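# Hook the hex nut out onto the tape strip

## Task

Extract the hex nut from among the spacers and leave it lying fully on the tape strip, with no part of it off the strip. A hook pick (orange-brown handle, hooked tip) on the table may be used. Avoid toppling or tilting the upright spacers; any left fallen or leaning counts against you, though getting the nut out matters more. No gripper may still hold the nut when the scene ends: release it and move the arms away, and the nut must stay on the strip without the robot supporting it.

## Robot and tools

Robot: two arms, left_arm and right_arm, each ending in a parallel two-finger gripper. The names are labels only; left_arm sits on the +y side of the scene. In images, left and right do not match the arm names.

Scene frame: origin on the tabletop midway between the arms, +x out over the table, +z up, +y toward left_arm. All reported gripper positions are in metres in this frame, orientations as quaternions (w, x, y, z), and velocities in m/s and rad/s. Reported hand positions can be somewhat off, more so when an arm reaches far.

Gripper axes: the fingers extend along the gripper's own +z and separate along its own y. The reported position is the point between closed finger pads, roughly 2 cm short of the fingertips; closing pushes the tips about 10 mm further along +z.

execute_actions(actions): a list of actions run one after another. Each action is a table of at most 15 rows; each row lasts one control step of 1/30 s, and if fewer than 15 rows are given the final row repeats until 15 steps pass. Each row is one flat list of 14 numbers, all in [-1, 1], covering both arms even when one is idle: left_arm dx, dy, dz, rx, ry, rz, opening, then right_arm dx, dy, dz, rx, ry, rz, opening. The first six numbers per arm are an offset, not a pose: a target displacement expressed in that gripper's own axes, measured from the gripper's pose at the start of the action (for the first action in a call, from the most recently reported pose). Every row refers back to that same start pose, not to the row before. Scale: 1.0 equals 0.6 m of translation or 180 degrees of rotation; rx, ry, rz form a single rotation vector. The opening is absolute, not an offset: +1 fully open (0.084 m), -1 closed. An empty actions list just returns the current state and images.

Each step, the commanded pose is limited to within 70 mm and 16 degrees of where the gripper actually is, and inverse kinematics drives the joints there, favouring position over orientation when both can't be met. Large offsets therefore may need several actions; after an action the arm stops at its last limited pose, so send the remainder next. Elbows stop just before full extension.

move(target, speed, blocking): drives each gripper in a straight line toward a goal given as one 14-number row laid out exactly like an execute_actions row: per-arm offsets in the gripper's own axes, measured from the pose in the latest result that shows one, plus absolute openings (sent when the move begins). Both paths finish at the same time, lasting 0.5 to 10 s; anything longer is cut off at 10 s before arrival. Rotations take the shorter direction. speed is each arm's top path speed in m/s, 0.002 to 0.5 (default 0.25), with turning capped at twice that value in rad/s. Paths ignore obstacles and the other arm; grippers lag, drift and may exceed the speed, notably near full reach. Faster contact means harder hits, and aiming further beyond a contact point presses harder. The result adds a "move:" line giving the outcome (done, off_target, moving, held, fault) and any limits that acted, plus each gripper's remaining distance. If only one arm is named, the other finished fine. held means a safety check stopped that arm's final step; limits=paced means the sent pose was clipped; limits=held means some steps were blocked, after which the arm may suddenly move much faster. blocking=false returns after 0.5 s while motion continues; until a result shows the move finished, other moves and execute_actions are rejected, so use wait or stop.

wait(seconds): 0 to 10 s; arms keep their last command, a running move continues, and it returns early if that move ends. stop(): brakes a running move (needs stopping distance; fingers keep moving). zoom_image(camera, region): enlarged view of part of the latest image from cam_high, cam_low, cam_left_wrist or cam_right_wrist; region is [x0, y0, x1, y1] in pixels, top-left origin, no bigger than 504 by 504. finished_scene(scene): ends the given scene irreversibly once the robot has held its last command, and reports success.

Results: a state line per arm (pose, velocities), Hand target lines (where the controller is now steering each gripper), grip_measured (actual finger opening on the opening scale), joint positions and torques (torques include offsets and noise and are nonzero even in free air), and images from the four cameras, each 504x504. A "pose unreachable" line means the clearance check altered or blocked that arm's command.

Gripping: to hold something, keep commanding an opening well below grip_measured; the larger the gap, the firmer the squeeze (about 24 N per pad for items up to ~6 cm wide). Slamming shut can press harder. Echoing back grip_measured gives a light hold that weakens with width.

An arm meant to stay put should get the offset back to its desired pose in the first call of a reply and zeros afterwards, always with its proper opening.

Avoid: arms striking or pushing each other; contact torques reaching joint load limits (waist and shoulder 54, elbow 45, forearm roll 24.3, wrist pitch and roll 17.1 N m, held weight included), which triggers a torque fault, a small retreat and a 10 s hold; long heavy holding that heats motors (warning from 65 °C, braking at 80 °C); dropping the pick or nut, knocking items off the table, hard pushes, and tipping spacers. Occasional small tugs on held parts or pushes on loose objects may occur. Finish with the nut released on the tape and grippers clear.

Each tool is called as name([rows], argument=value, ...), one row to a line, values as JSON.

## Session

execute_actions(actions=[])

Scene clock: 0.00 s.
left_arm: end_effector_position=(+0.6950, +0.8505, +0.3192) grip_measured=+1.00 end_effector_quat_wxyz=(-0.142, +0.958, +0.190, +0.160) end_effector_velocity=(-0.001, +0.000, -0.001) end_effector_angular_velocity=(-0.001, +0.001, +0.001) | right_arm: end_effector_position=(-0.0964, +0.1964, +0.2857) grip_measured=+1.00 end_effector_quat_wxyz=(-0.270, +0.767, +0.562, -0.151) end_effector_velocity=(-0.001, -0.000, -0.000) end_effector_angular_velocity=(+0.001, -0.001, +0.002)
Joint positions: left_arm=[ 0.387 -0.889 -1.969  0.288 -0.711 -0.114  0.084] | right_arm=[ 1.269 -0.407 -1.083  0.964 -0.769 -0.63   0.084]
Joint velocities: left_arm=[ 0.001 -0.     0.001 -0.001 -0.    -0.     0.   ] | right_arm=[ 0.001 -0.     0.     0.     0.    -0.002  0.   ]
Joint torques (N m, as the arm reports them, + toward a larger angle): no reading
Motor temperatures (°C, as the motors report them): left_arm=[29 27 33 32 31 34] | right_arm=[26 27 30 29 30 33]
Hand target (left_arm): +0.695, +0.850, +0.319; -0.142, +0.958, +0.190, +0.160
Hand target (right_arm): -0.096, +0.196, +0.286; -0.270, +0.767, +0.562, -0.151

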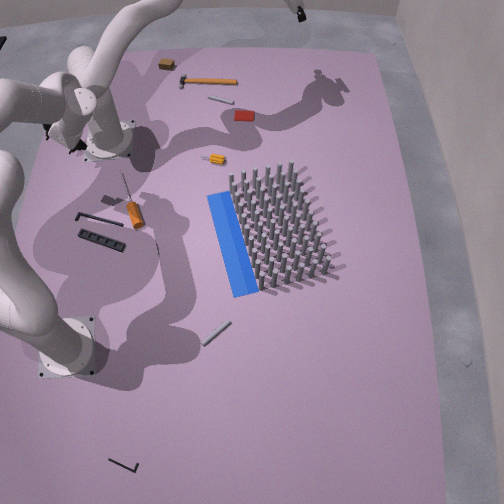

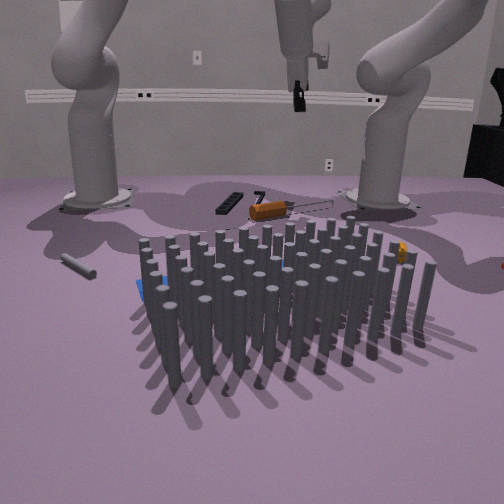

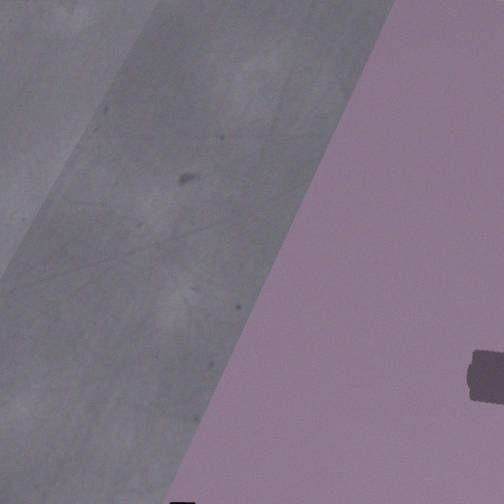

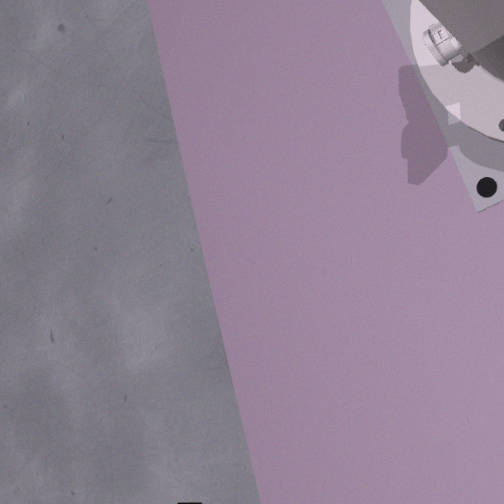

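zoom_image(camera="cam_high", region=[190, 150, 350, 310])

zoom_image(camera="cam_high", region=[60, 150, 180, 270])

zoom_image(camera="cam_low", region=[200, 170, 360, 240])

Region (190, 150, 350, 310) of cam_high's 504x504 image, scaled by 3.150, with more detail than that image has.

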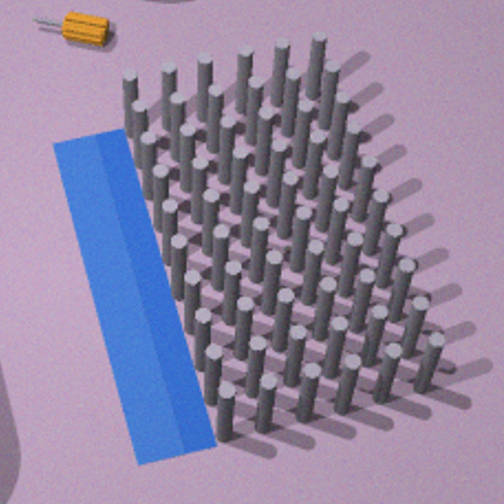

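Region (60, 150, 180, 270) of cam_high's 504x504 image, scaled by 4.200, with more detail than that image has.

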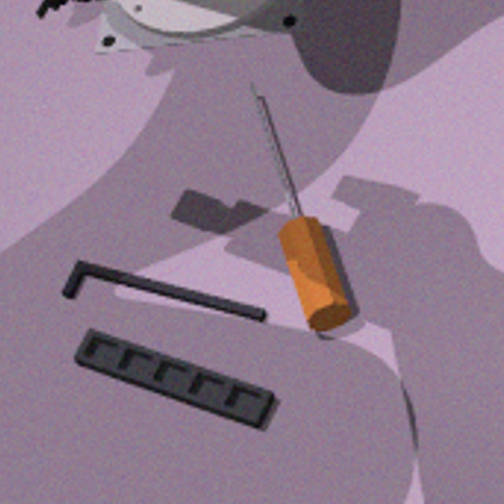

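Region (200, 170, 360, 240) of cam_low's 504x504 image, scaled by 3.150, with more detail than that image has; it fills the top 220 rows of this view, and the rest is white.

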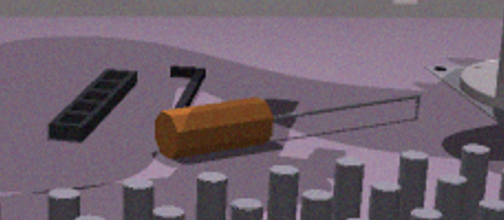

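move(target=[-0.557,0.998,-0.637,-0.153,-0.028,0.537,1,-0.108,0.524,-0.005,-0.142,0.012,-0.24,0.5], speed=0.3)

Scene clock: 36.70 s.
left_arm: end_effector_position=(+0.5531, +0.0845, +0.4226) grip_measured=+1.00 end_effector_quat_wxyz=(+0.001, +0.789, -0.615, +0.002) end_effector_velocity=(+0.000, -0.001, -0.000) end_effector_angular_velocity=(+0.000, +0.001, -0.002) | right_arm: end_effector_position=(+0.1293, +0.0638, +0.0997) grip_measured=+0.49 end_effector_quat_wxyz=(-0.143, +0.550, +0.817, +0.095) end_effector_velocity=(+0.000, +0.000, -0.000) end_effector_angular_velocity=(+0.021, -0.005, -0.001)
Joint positions: left_arm=[-0.609 -0.645 -1.858 -0.003 -1.209  0.79   0.084] | right_arm=[ 0.917 -0.508 -0.761  1.424 -0.278 -2.313  0.065]
Joint velocities: left_arm=[-0.001 -0.003 -0.004 -0.    -0.002  0.001  0.   ] | right_arm=[-0.003  0.003  0.012  0.106 -0.002 -0.111  0.   ]
Joint torques (N m, as the arm reports them, + toward a larger angle): left_arm=[  4.34  58.53 -31.     2.85  -0.53   0.59] | right_arm=[ -2.81  29.11 -11.04  -1.3   -1.58   0.02]
Motor temperatures (°C, as the motors report them): left_arm=[29 28 34 32 31 34] | right_arm=[26 28 31 29 30 33]
Hand target (left_arm): +0.553, +0.084, +0.423; +0.001, +0.789, -0.615, +0.002
Hand target (right_arm): +0.129, +0.064, +0.100; -0.143, +0.550, +0.817, +0.096
Off the commanded pose (left_arm): 0.004 m, 0 deg.
Off the commanded pose (right_arm): 0.001 m, 0 deg.
move: off_target (left_arm)

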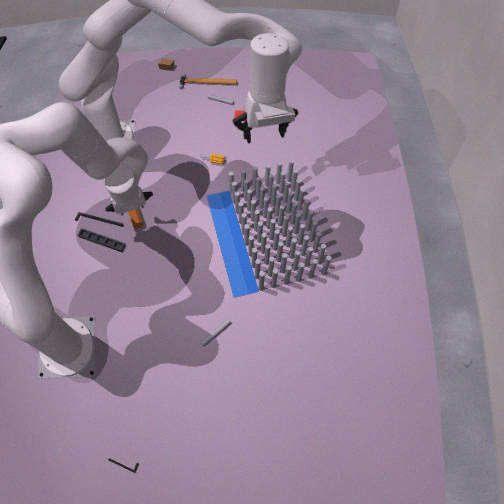

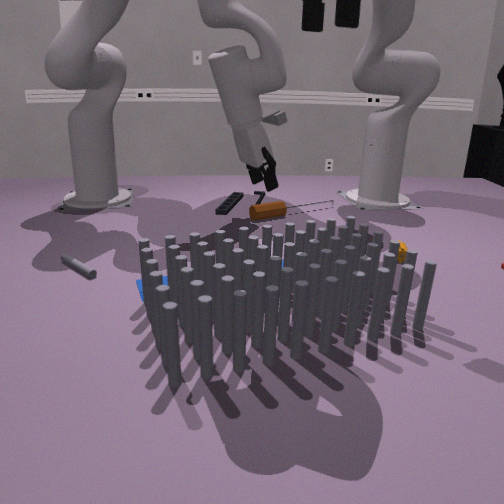

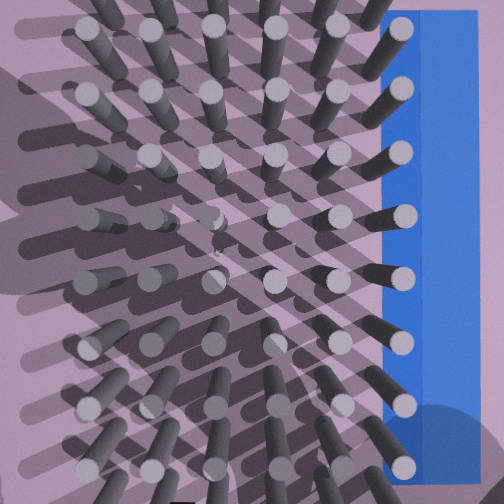

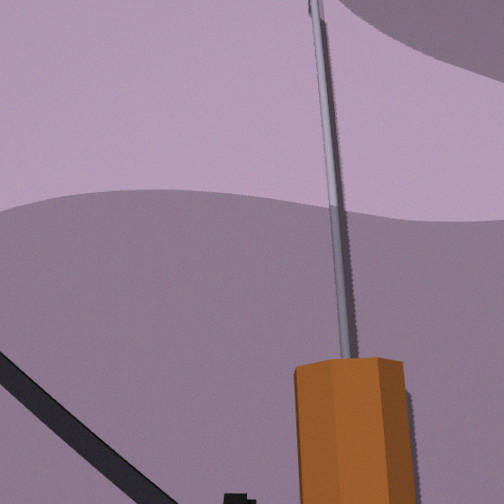

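zoom_image(camera="cam_left_wrist", region=[170, 190, 290, 310])

Region (170, 190, 290, 310) of cam_left_wrist's 504x504 image, scaled by 4.200, with more detail than that image has.

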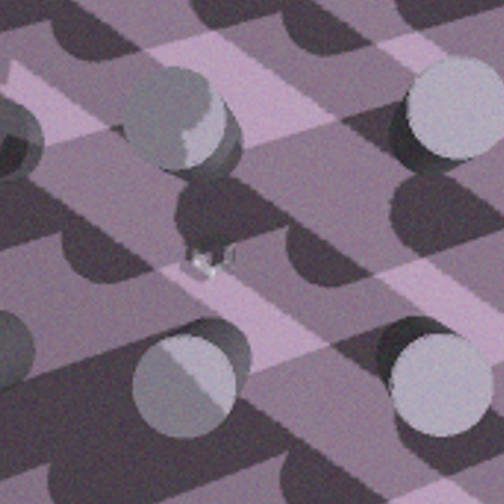

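move(target=[-0.008,-0.025,0.1,0,0,0,1,-0.011,-0.002,0.129,0.0048,0,-0.013,0.5], speed=0.1)

Scene clock: 52.90 s.
left_arm: end_effector_position=(+0.5664, +0.0925, +0.3627) grip_measured=+1.00 end_effector_quat_wxyz=(+0.001, +0.789, -0.615, +0.002) end_effector_velocity=(+0.000, +0.000, -0.002) end_effector_angular_velocity=(-0.000, +0.001, +0.000) | right_arm: end_effector_position=(+0.1203, +0.0817, +0.0248) grip_measured=+0.49 end_effector_quat_wxyz=(-0.145, +0.532, +0.829, +0.091) end_effector_velocity=(-0.001, -0.000, -0.002) end_effector_angular_velocity=(+0.006, -0.003, -0.000)
Joint positions: left_arm=[-0.59  -0.682 -1.782 -0.003 -1.096  0.81   0.084] | right_arm=[ 0.949 -0.712 -0.835  1.853 -0.29  -2.772  0.065]
Joint velocities: left_arm=[ 0.001 -0.001  0.002 -0.001  0.003  0.001 -0.   ] | right_arm=[ 0.002 -0.004  0.004  0.049 -0.004 -0.049 -0.   ]
Joint torques (N m, as the arm reports them, + toward a larger angle): left_arm=[  1.51  58.63 -30.75   1.82  -0.41   0.55] | right_arm=[-2.47 32.47 -9.59 -0.89 -1.65 -0.07]
Motor temperatures (°C, as the motors report them): left_arm=[29 28 34 32 31 34] | right_arm=[26 28 31 29 30 33]
Hand target (left_arm): +0.566, +0.093, +0.362; +0.001, +0.789, -0.615, +0.002
Hand target (right_arm): +0.120, +0.082, +0.025; -0.145, +0.532, +0.829, +0.091
Off the commanded pose (left_arm): 0.000 m, 0 deg.
Off the commanded pose (right_arm): 0.000 m, 0 deg.
move: done

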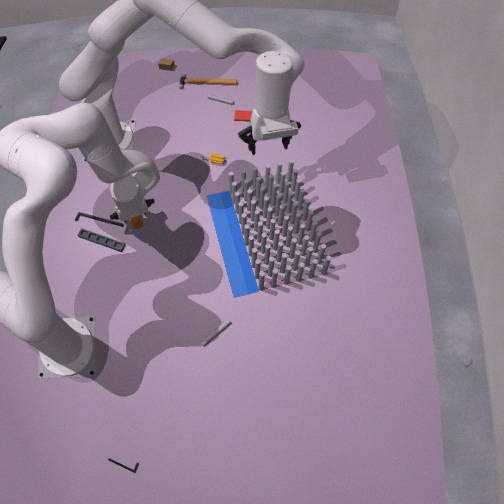

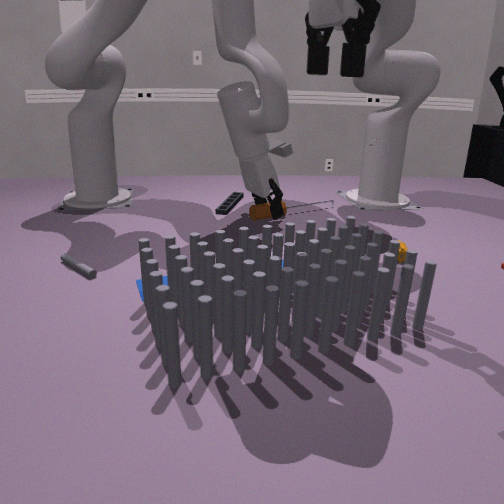

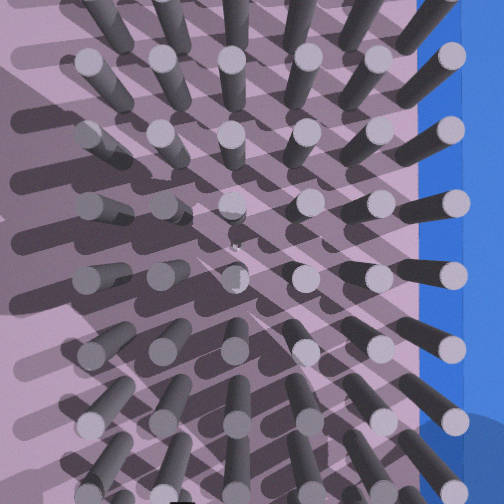

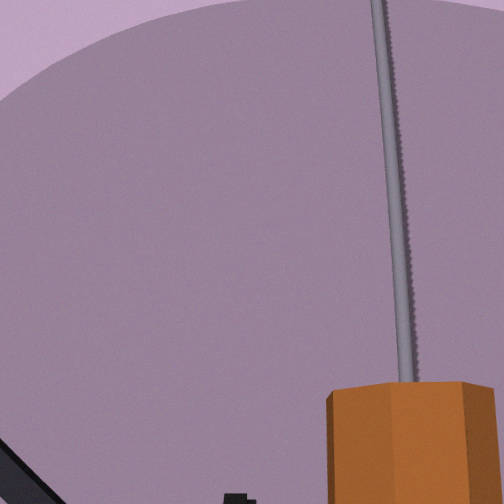

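execute_actions([
  [[0,0,0,0,0,0,1,0,0,0,0,0,0,0.2],[0,0,0,0,0,0,1,0,0,0,0,0,0,0.15],[0,0,0,0,0,0,1,0,0,0,0,0,0,0.1],[0,0,0,0,0,0,1,0,0,0,0,0,0,0.05],[0,0,0,0,0,0,1,0,0,0,0,0,0,0],[0,0,0,0,0,0,1,0,0,0,0,0,0,-0.05],[0,0,0,0,0,0,1,0,0,0,0,0,0,-0.1],[0,0,0,0,0,0,1,0,0,0,0,0,0,-0.15],[0,0,0,0,0,0,1,0,0,0,0,0,0,-0.2],[0,0,0,0,0,0,1,0,0,0,0,0,0,-0.3],[0,0,0,0,0,0,1,0,0,0,0,0,0,-0.4],[0,0,0,0,0,0,1,0,0,0,0,0,0,-0.5],[0,0,0,0,0,0,1,0,0,0,0,0,0,-0.6],[0,0,0,0,0,0,1,0,0,0,0,0,0,-0.7]],
])

Scene clock: 57.40 s.
left_arm: end_effector_position=(+0.5664, +0.0925, +0.3627) grip_measured=+1.00 end_effector_quat_wxyz=(+0.001, +0.789, -0.615, +0.002) end_effector_velocity=(+0.000, +0.000, +0.001) end_effector_angular_velocity=(-0.000, -0.001, +0.000) | right_arm: end_effector_position=(+0.1203, +0.0818, +0.0249) grip_measured=-0.19 end_effector_quat_wxyz=(-0.145, +0.532, +0.829, +0.091) end_effector_velocity=(+0.000, +0.000, +0.000) end_effector_angular_velocity=(+0.000, +0.000, -0.000)
Joint positions: left_arm=[-0.59  -0.682 -1.782 -0.003 -1.096  0.81   0.084] | right_arm=[ 0.949 -0.712 -0.835  1.853 -0.29  -2.772  0.036]
Joint velocities: left_arm=[ 0.001  0.    -0.    -0.    -0.     0.    -0.   ] | right_arm=[-0.     0.    -0.    -0.001 -0.     0.001  0.   ]
Joint torques (N m, as the arm reports them, + toward a larger angle): left_arm=[  1.82  59.27 -30.18   3.23  -0.57   0.67] | right_arm=[-3.93 32.25 -8.49 -0.68 -1.61 -0.04]
Motor temperatures (°C, as the motors report them): left_arm=[29 28 34 32 31 34] | right_arm=[26 28 31 29 30 33]
Hand target (left_arm): +0.566, +0.092, +0.363; +0.001, +0.789, -0.615, +0.002
Hand target (right_arm): +0.120, +0.082, +0.025; -0.145, +0.532, +0.829, +0.091
Off the commanded pose (left_arm): 0.000 m, 0 deg.
Off the commanded pose (right_arm): 0.000 m, 0 deg.

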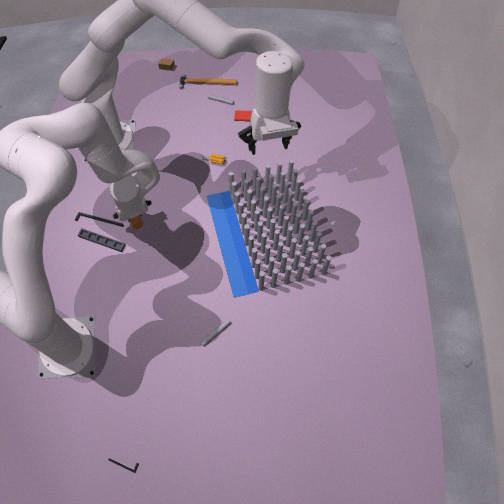

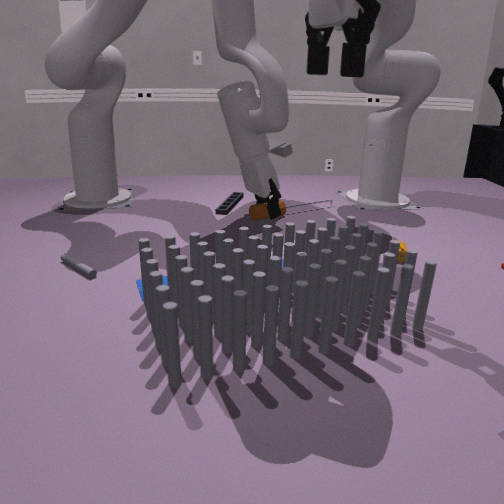

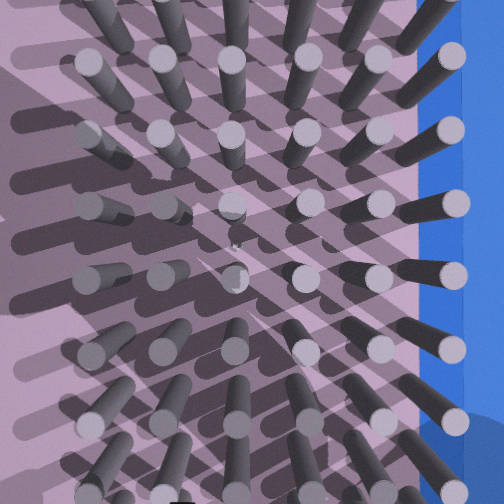

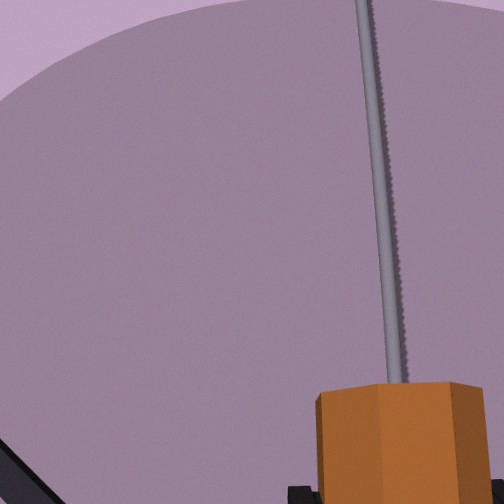

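move(target=[0,0,0,0,0,0,1,-0.259,0.1173,-0.1553,-0.1673,-0.018,0.5331,-0.7], speed=0.3)

zoom_image(camera="cam_left_wrist", region=[204, 170, 504, 320])

Scene clock: 75.17 s.
left_arm: end_effector_position=(+0.5664, +0.0925, +0.3627) grip_measured=+1.00 end_effector_quat_wxyz=(+0.001, +0.789, -0.615, +0.002) end_effector_velocity=(-0.000, -0.001, -0.000) end_effector_angular_velocity=(-0.000, -0.001, -0.000) | right_arm: end_effector_position=(+0.2578, -0.0503, +0.0594) grip_measured=-0.19 end_effector_quat_wxyz=(-0.020, +0.984, +0.122, +0.129) end_effector_velocity=(-0.000, +0.000, +0.000) end_effector_angular_velocity=(-0.029, +0.007, -0.005)
Joint positions: left_arm=[-0.59  -0.682 -1.782 -0.003 -1.096  0.81   0.084] | right_arm=[ 0.775 -0.557 -0.704  4.276 -0.164 -3.644  0.036]
Joint velocities: left_arm=[-0.001 -0.    -0.     0.     0.001 -0.001 -0.   ] | right_arm=[ 0.009 -0.006 -0.018  0.265  0.003 -0.257 -0.   ]
Joint torques (N m, as the arm reports them, + toward a larger angle): left_arm=[  4.61  60.69 -31.66   2.2   -0.29   0.8 ] | right_arm=[-2.67 28.83 -8.04 -1.14 -1.52 -0.07]
Motor temperatures (°C, as the motors report them): left_arm=[29 28 34 32 31 34] | right_arm=[26 28 31 29 30 33]
Hand target (left_arm): +0.566, +0.092, +0.363; +0.001, +0.789, -0.615, +0.002
Hand target (right_arm): +0.258, -0.050, +0.059; -0.019, +0.984, +0.121, +0.129
Off the commanded pose (left_arm): 0.000 m, 0 deg.
Off the commanded pose (right_arm): 0.001 m, 0 deg.
move: done

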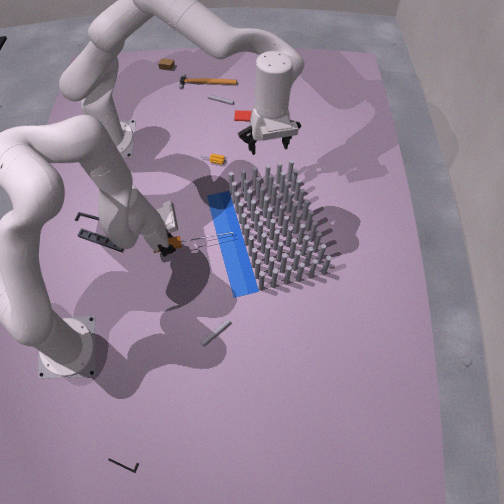

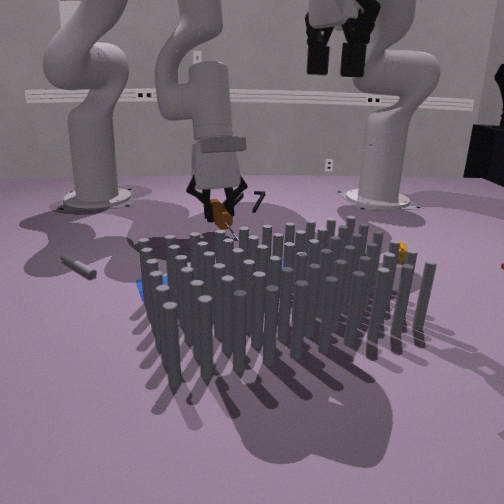

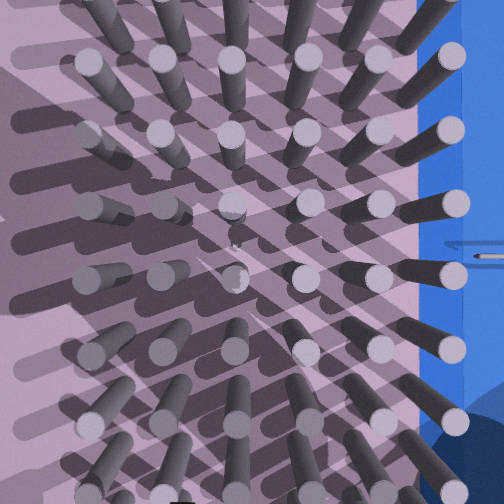

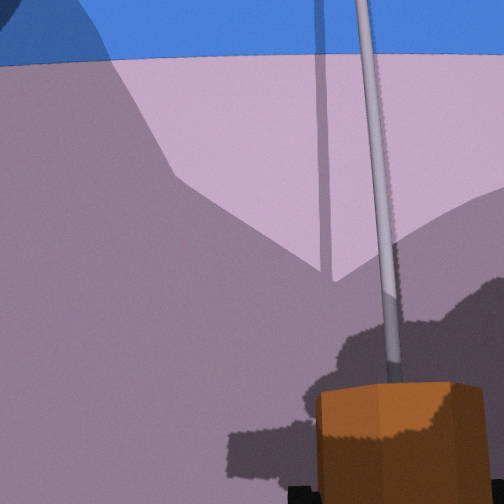

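Region (204, 170, 504, 320) of cam_left_wrist's 504x504 image, scaled by 1.680, with more detail than that image has.

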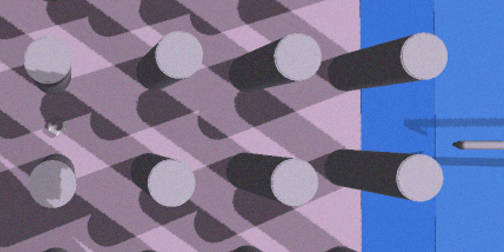

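move(target=[0,0,0,0,0,0,1,0.161,0.0125,0.0431,0,0,0,-0.7], speed=0.06)

zoom_image(camera="cam_left_wrist", region=[204, 170, 504, 320])

Scene clock: 84.93 s.
left_arm: end_effector_position=(+0.5664, +0.0925, +0.3627) grip_measured=+1.00 end_effector_quat_wxyz=(+0.001, +0.789, -0.615, +0.002) end_effector_velocity=(+0.000, -0.000, +0.001) end_effector_angular_velocity=(-0.001, -0.001, +0.002) | right_arm: end_effector_position=(+0.3566, -0.0335, +0.0593) grip_measured=-0.19 end_effector_quat_wxyz=(-0.023, +0.983, +0.122, +0.133) end_effector_velocity=(+0.003, +0.001, +0.001) end_effector_angular_velocity=(-0.014, +0.014, -0.002)
Joint positions: left_arm=[-0.59  -0.682 -1.782 -0.003 -1.096  0.81   0.084] | right_arm=[ 0.641 -0.67  -0.924  4.786 -0.12  -4.291  0.036]
Joint velocities: left_arm=[ 0.     0.001 -0.    -0.001  0.    -0.001  0.   ] | right_arm=[-0.002 -0.007 -0.022  0.293 -0.003 -0.295 -0.   ]
Joint torques (N m, as the arm reports them, + toward a larger angle): left_arm=[  2.04  60.01 -31.09   2.85  -0.68   0.55] | right_arm=[ -4.27  34.64 -10.13  -1.75  -1.05  -0.04]
Motor temperatures (°C, as the motors report them): left_arm=[29 28 34 32 31 34] | right_arm=[26 28 31 29 30 33]
Hand target (left_arm): +0.566, +0.092, +0.363; +0.001, +0.789, -0.615, +0.002
Hand target (right_arm): +0.357, -0.033, +0.059; -0.022, +0.983, +0.122, +0.132
Off the commanded pose (left_arm): 0.000 m, 0 deg.
Off the commanded pose (right_arm): 0.000 m, 1 deg.
move: done

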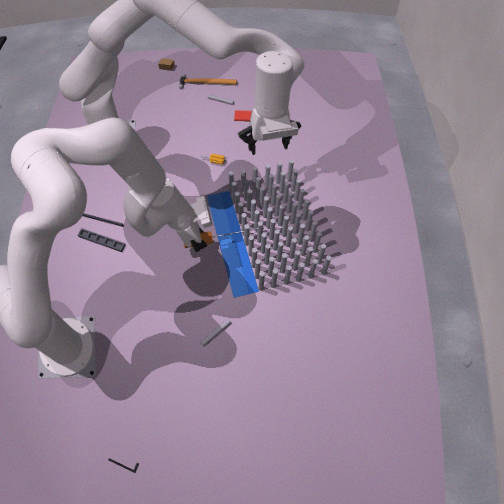

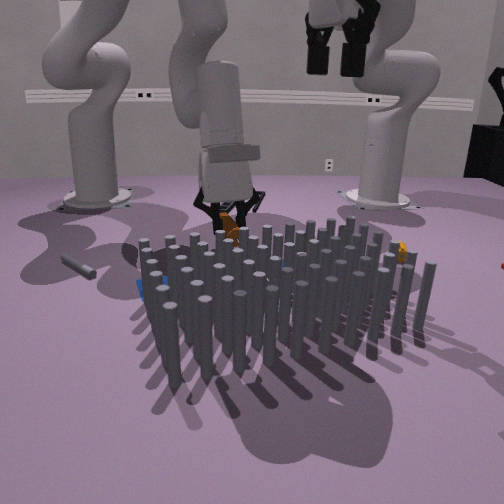

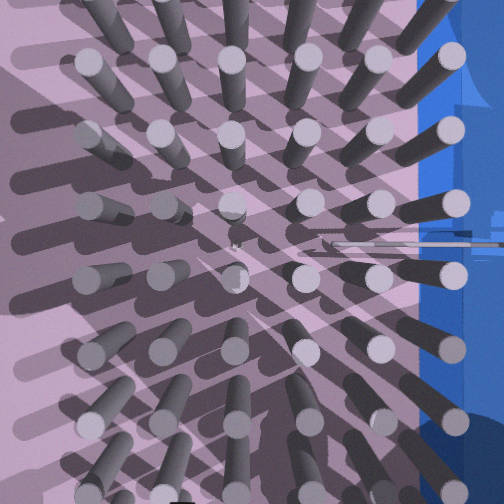

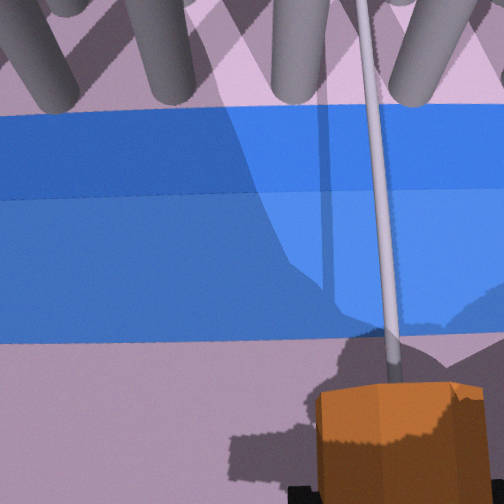

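Region (204, 170, 504, 320) of cam_left_wrist's 504x504 image, scaled by 1.680, with more detail than that image has.

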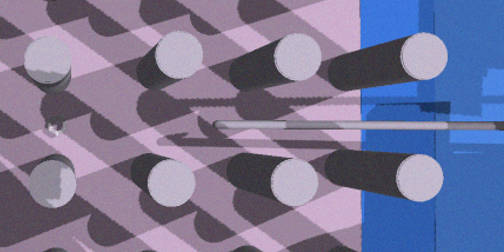

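move(target=[0,0,0,0,0,0,1,0.1063,-0.003,0.0288,-0.0043,-0.003,0,-0.7], speed=0.04)

wait(seconds=1)

zoom_image(camera="cam_left_wrist", region=[202, 210, 272, 280])

Scene clock: 95.83 s.
left_arm: end_effector_position=(+0.5664, +0.0925, +0.3627) grip_measured=+1.00 end_effector_quat_wxyz=(+0.001, +0.789, -0.615, +0.002) end_effector_velocity=(+0.000, -0.000, +0.000) end_effector_angular_velocity=(-0.000, -0.000, -0.000) | right_arm: end_effector_position=(+0.4203, -0.0158, +0.0598) grip_measured=-0.19 end_effector_quat_wxyz=(-0.016, +0.984, +0.121, +0.132) end_effector_velocity=(+0.002, +0.000, +0.000) end_effector_angular_velocity=(-0.005, +0.021, +0.001)
Joint positions: left_arm=[-0.59  -0.682 -1.782 -0.003 -1.096  0.81   0.084] | right_arm=[ 0.591 -0.765 -1.112  5.442 -0.158 -5.002  0.036]
Joint velocities: left_arm=[-0. -0. -0. -0.  0.  0. -0.] | right_arm=[-0.006 -0.007 -0.018  0.189 -0.013 -0.194 -0.   ]
Joint torques (N m, as the arm reports them, + toward a larger angle): left_arm=[  4.4   60.36 -30.76   2.29  -0.43   0.49] | right_arm=[ -3.49  34.62 -10.8   -1.76  -0.78   0.02]
Motor temperatures (°C, as the motors report them): left_arm=[29 28 34 32 31 34] | right_arm=[26 28 31 29 30 33]
Hand target (left_arm): +0.566, +0.092, +0.363; +0.001, +0.789, -0.615, +0.002
Hand target (right_arm): +0.420, -0.016, +0.060; -0.016, +0.984, +0.121, +0.131
Off the commanded pose (left_arm): 0.000 m, 0 deg.
Off the commanded pose (right_arm): 0.000 m, 0 deg.
move: done

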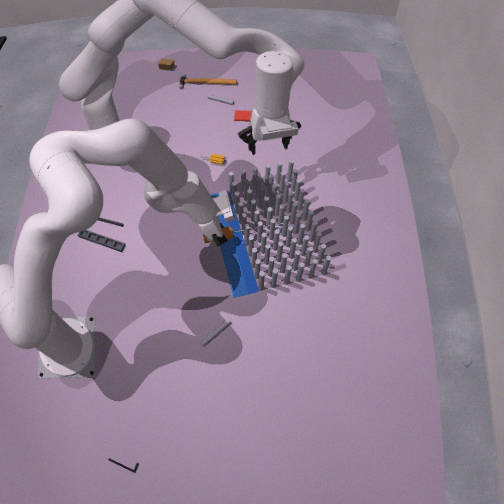

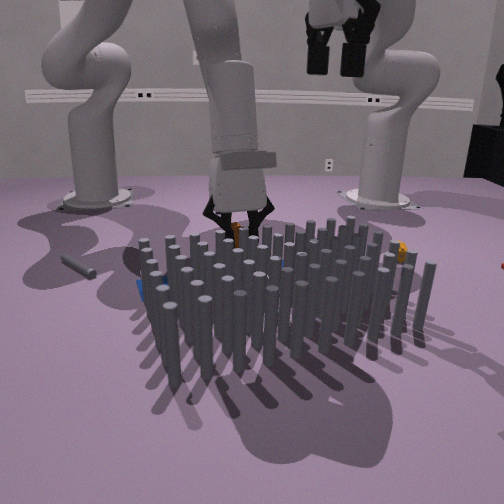

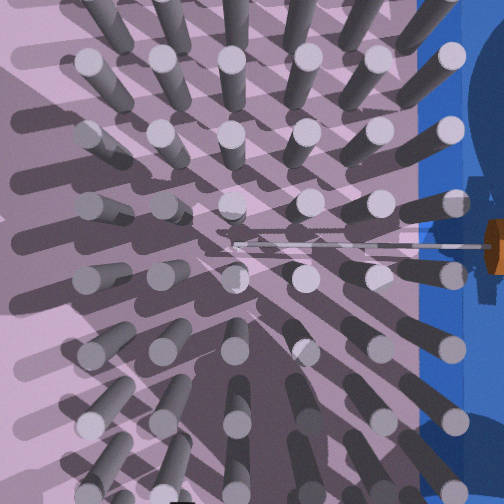

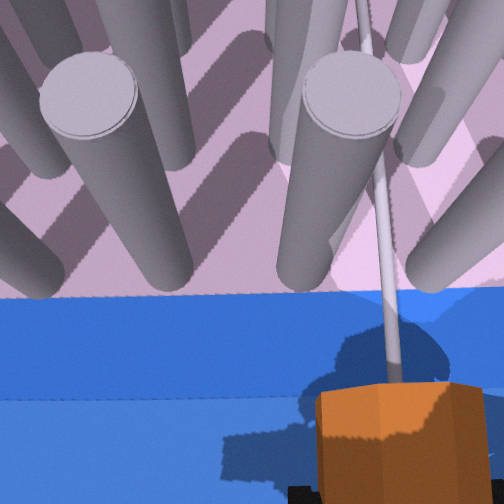

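Scene clock: 96.83 s.
left_arm: end_effector_position=(+0.5664, +0.0925, +0.3627) grip_measured=+1.00 end_effector_quat_wxyz=(+0.001, +0.789, -0.615, +0.002) end_effector_velocity=(-0.001, -0.000, -0.001) end_effector_angular_velocity=(+0.001, +0.002, -0.001) | right_arm: end_effector_position=(+0.4205, -0.0158, +0.0598) grip_measured=-0.19 end_effector_quat_wxyz=(-0.016, +0.984, +0.121, +0.131) end_effector_velocity=(-0.000, -0.001, -0.000) end_effector_angular_velocity=(-0.002, +0.001, +0.001)
Joint positions: left_arm=[-0.59  -0.682 -1.782 -0.003 -1.096  0.81   0.084] | right_arm=[ 0.59  -0.766 -1.114  5.462 -0.16  -5.023  0.036]
Joint velocities: left_arm=[-0.001  0.     0.002 -0.    -0.     0.001 -0.   ] | right_arm=[-0.001  0.     0.002  0.     0.    -0.003  0.   ]
Joint torques (N m, as the arm reports them, + toward a larger angle): left_arm=[  3.62  61.18 -31.07   2.61  -0.61   0.61] | right_arm=[ -3.82  36.88 -11.7   -0.77  -0.68  -0.07]
Motor temperatures (°C, as the motors report them): left_arm=[29 28 34 32 31 34] | right_arm=[26 28 31 29 30 33]
Hand target (left_arm): +0.566, +0.092, +0.363; +0.001, +0.789, -0.615, +0.002
Hand target (right_arm): +0.420, -0.016, +0.060; -0.016, +0.984, +0.121, +0.131
Off the commanded pose (left_arm): 0.000 m, 0 deg.
Off the commanded pose (right_arm): 0.000 m, 0 deg.
wait: 1.00 s; at rest by 0.17 s

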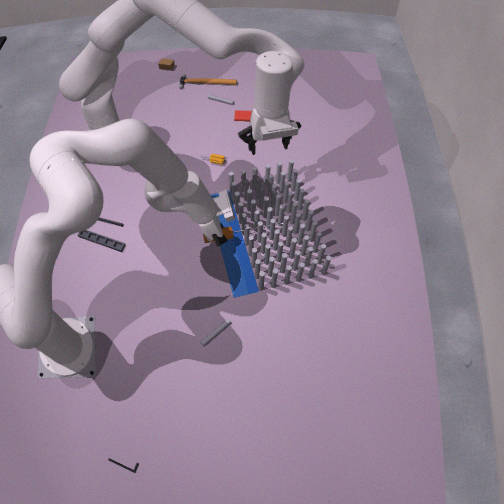

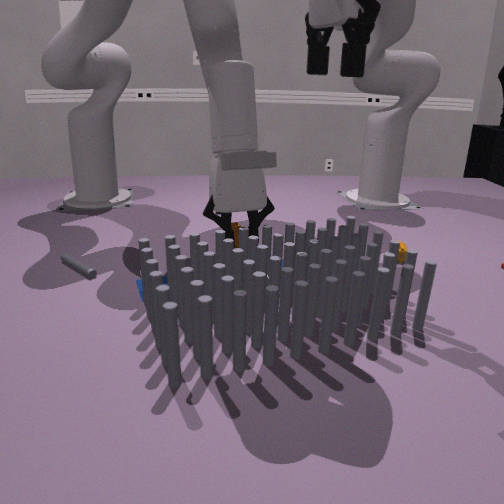

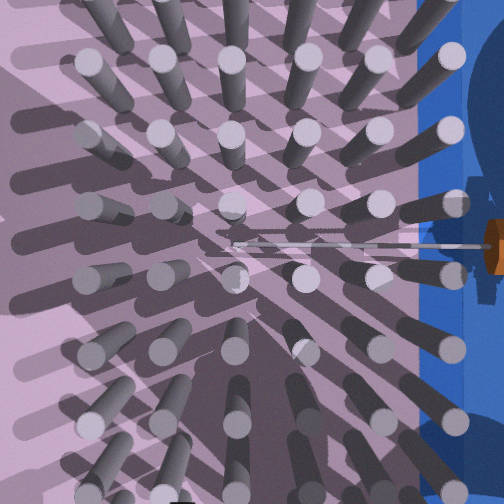

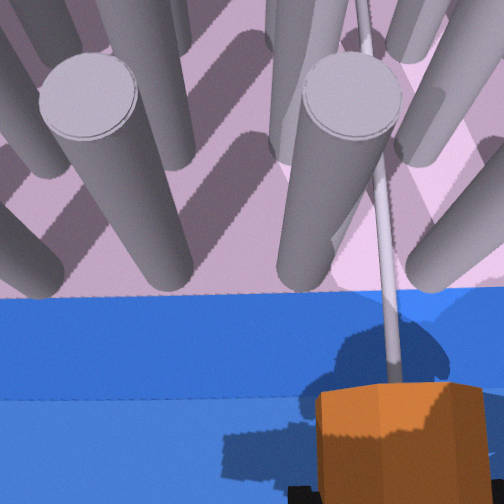

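Region (202, 210, 272, 280) of cam_left_wrist's 504x504 image, scaled by 7.200, with more detail than that image has.

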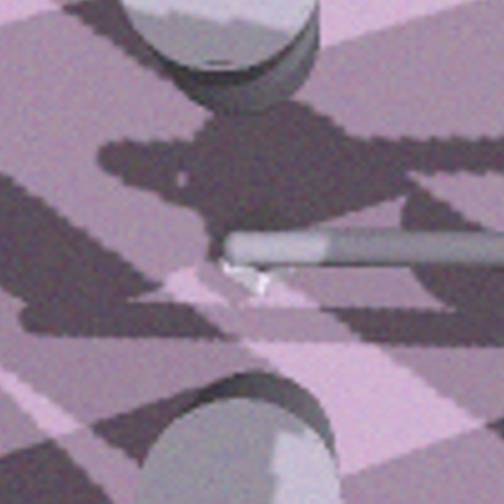

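move(target=[0,0,0,0,0,0,1,-0.0036,-0.0004,0.0162,0,0,0,-0.7], speed=0.02)

zoom_image(camera="cam_left_wrist", region=[217, 225, 257, 265])

Scene clock: 104.33 s.
left_arm: end_effector_position=(+0.5664, +0.0925, +0.3627) grip_measured=+1.00 end_effector_quat_wxyz=(+0.001, +0.789, -0.615, +0.002) end_effector_velocity=(-0.000, +0.000, +0.000) end_effector_angular_velocity=(-0.000, +0.000, +0.000) | right_arm: end_effector_position=(+0.4208, -0.0154, +0.0500) grip_measured=-0.19 end_effector_quat_wxyz=(-0.016, +0.984, +0.121, +0.131) end_effector_velocity=(+0.001, +0.001, -0.001) end_effector_angular_velocity=(+0.002, -0.004, -0.001)
Joint positions: left_arm=[-0.59  -0.682 -1.782 -0.003 -1.096  0.81   0.084] | right_arm=[ 0.59  -0.786 -1.12   5.397 -0.15  -4.957  0.036]
Joint velocities: left_arm=[ 0.     0.001  0.001 -0.     0.     0.    -0.   ] | right_arm=[ 0.001 -0.002  0.    -0.041  0.003  0.043  0.   ]
Joint torques (N m, as the arm reports them, + toward a larger angle): left_arm=[  4.17  59.51 -31.14   2.86  -0.33   0.49] | right_arm=[ -2.97  36.59 -11.24  -1.81  -0.71  -0.2 ]
Motor temperatures (°C, as the motors report them): left_arm=[29 28 34 32 31 34] | right_arm=[26 28 31 29 30 33]
Hand target (left_arm): +0.566, +0.092, +0.363; +0.001, +0.789, -0.615, +0.002
Hand target (right_arm): +0.421, -0.015, +0.050; -0.016, +0.984, +0.121, +0.131
Off the commanded pose (left_arm): 0.000 m, 0 deg.
Off the commanded pose (right_arm): 0.000 m, 0 deg.
move: done

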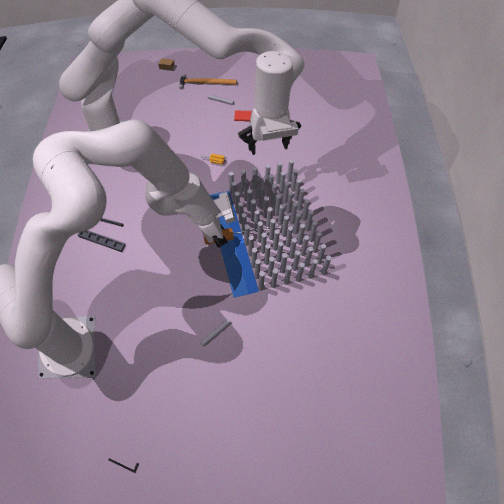

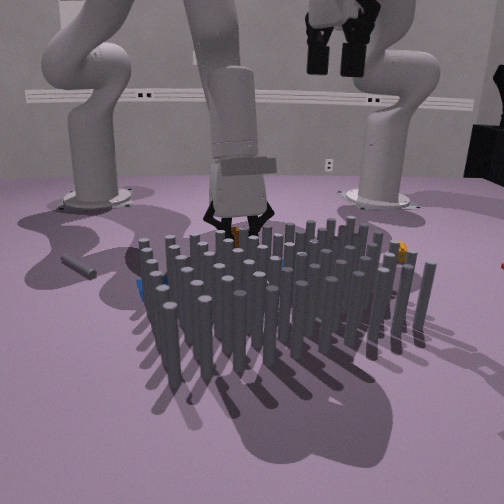

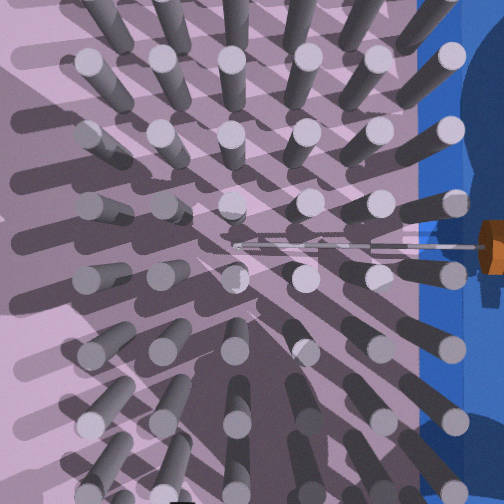

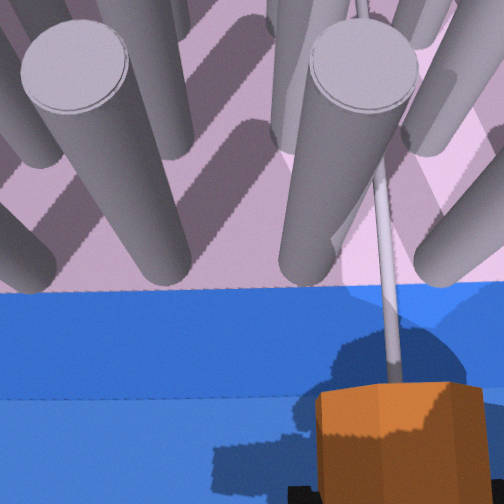

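Region (217, 225, 257, 265) of cam_left_wrist's 504x504 image, scaled by 12.600, with more detail than that image has.

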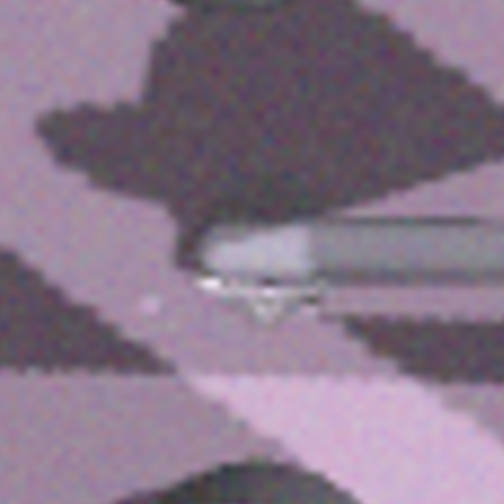

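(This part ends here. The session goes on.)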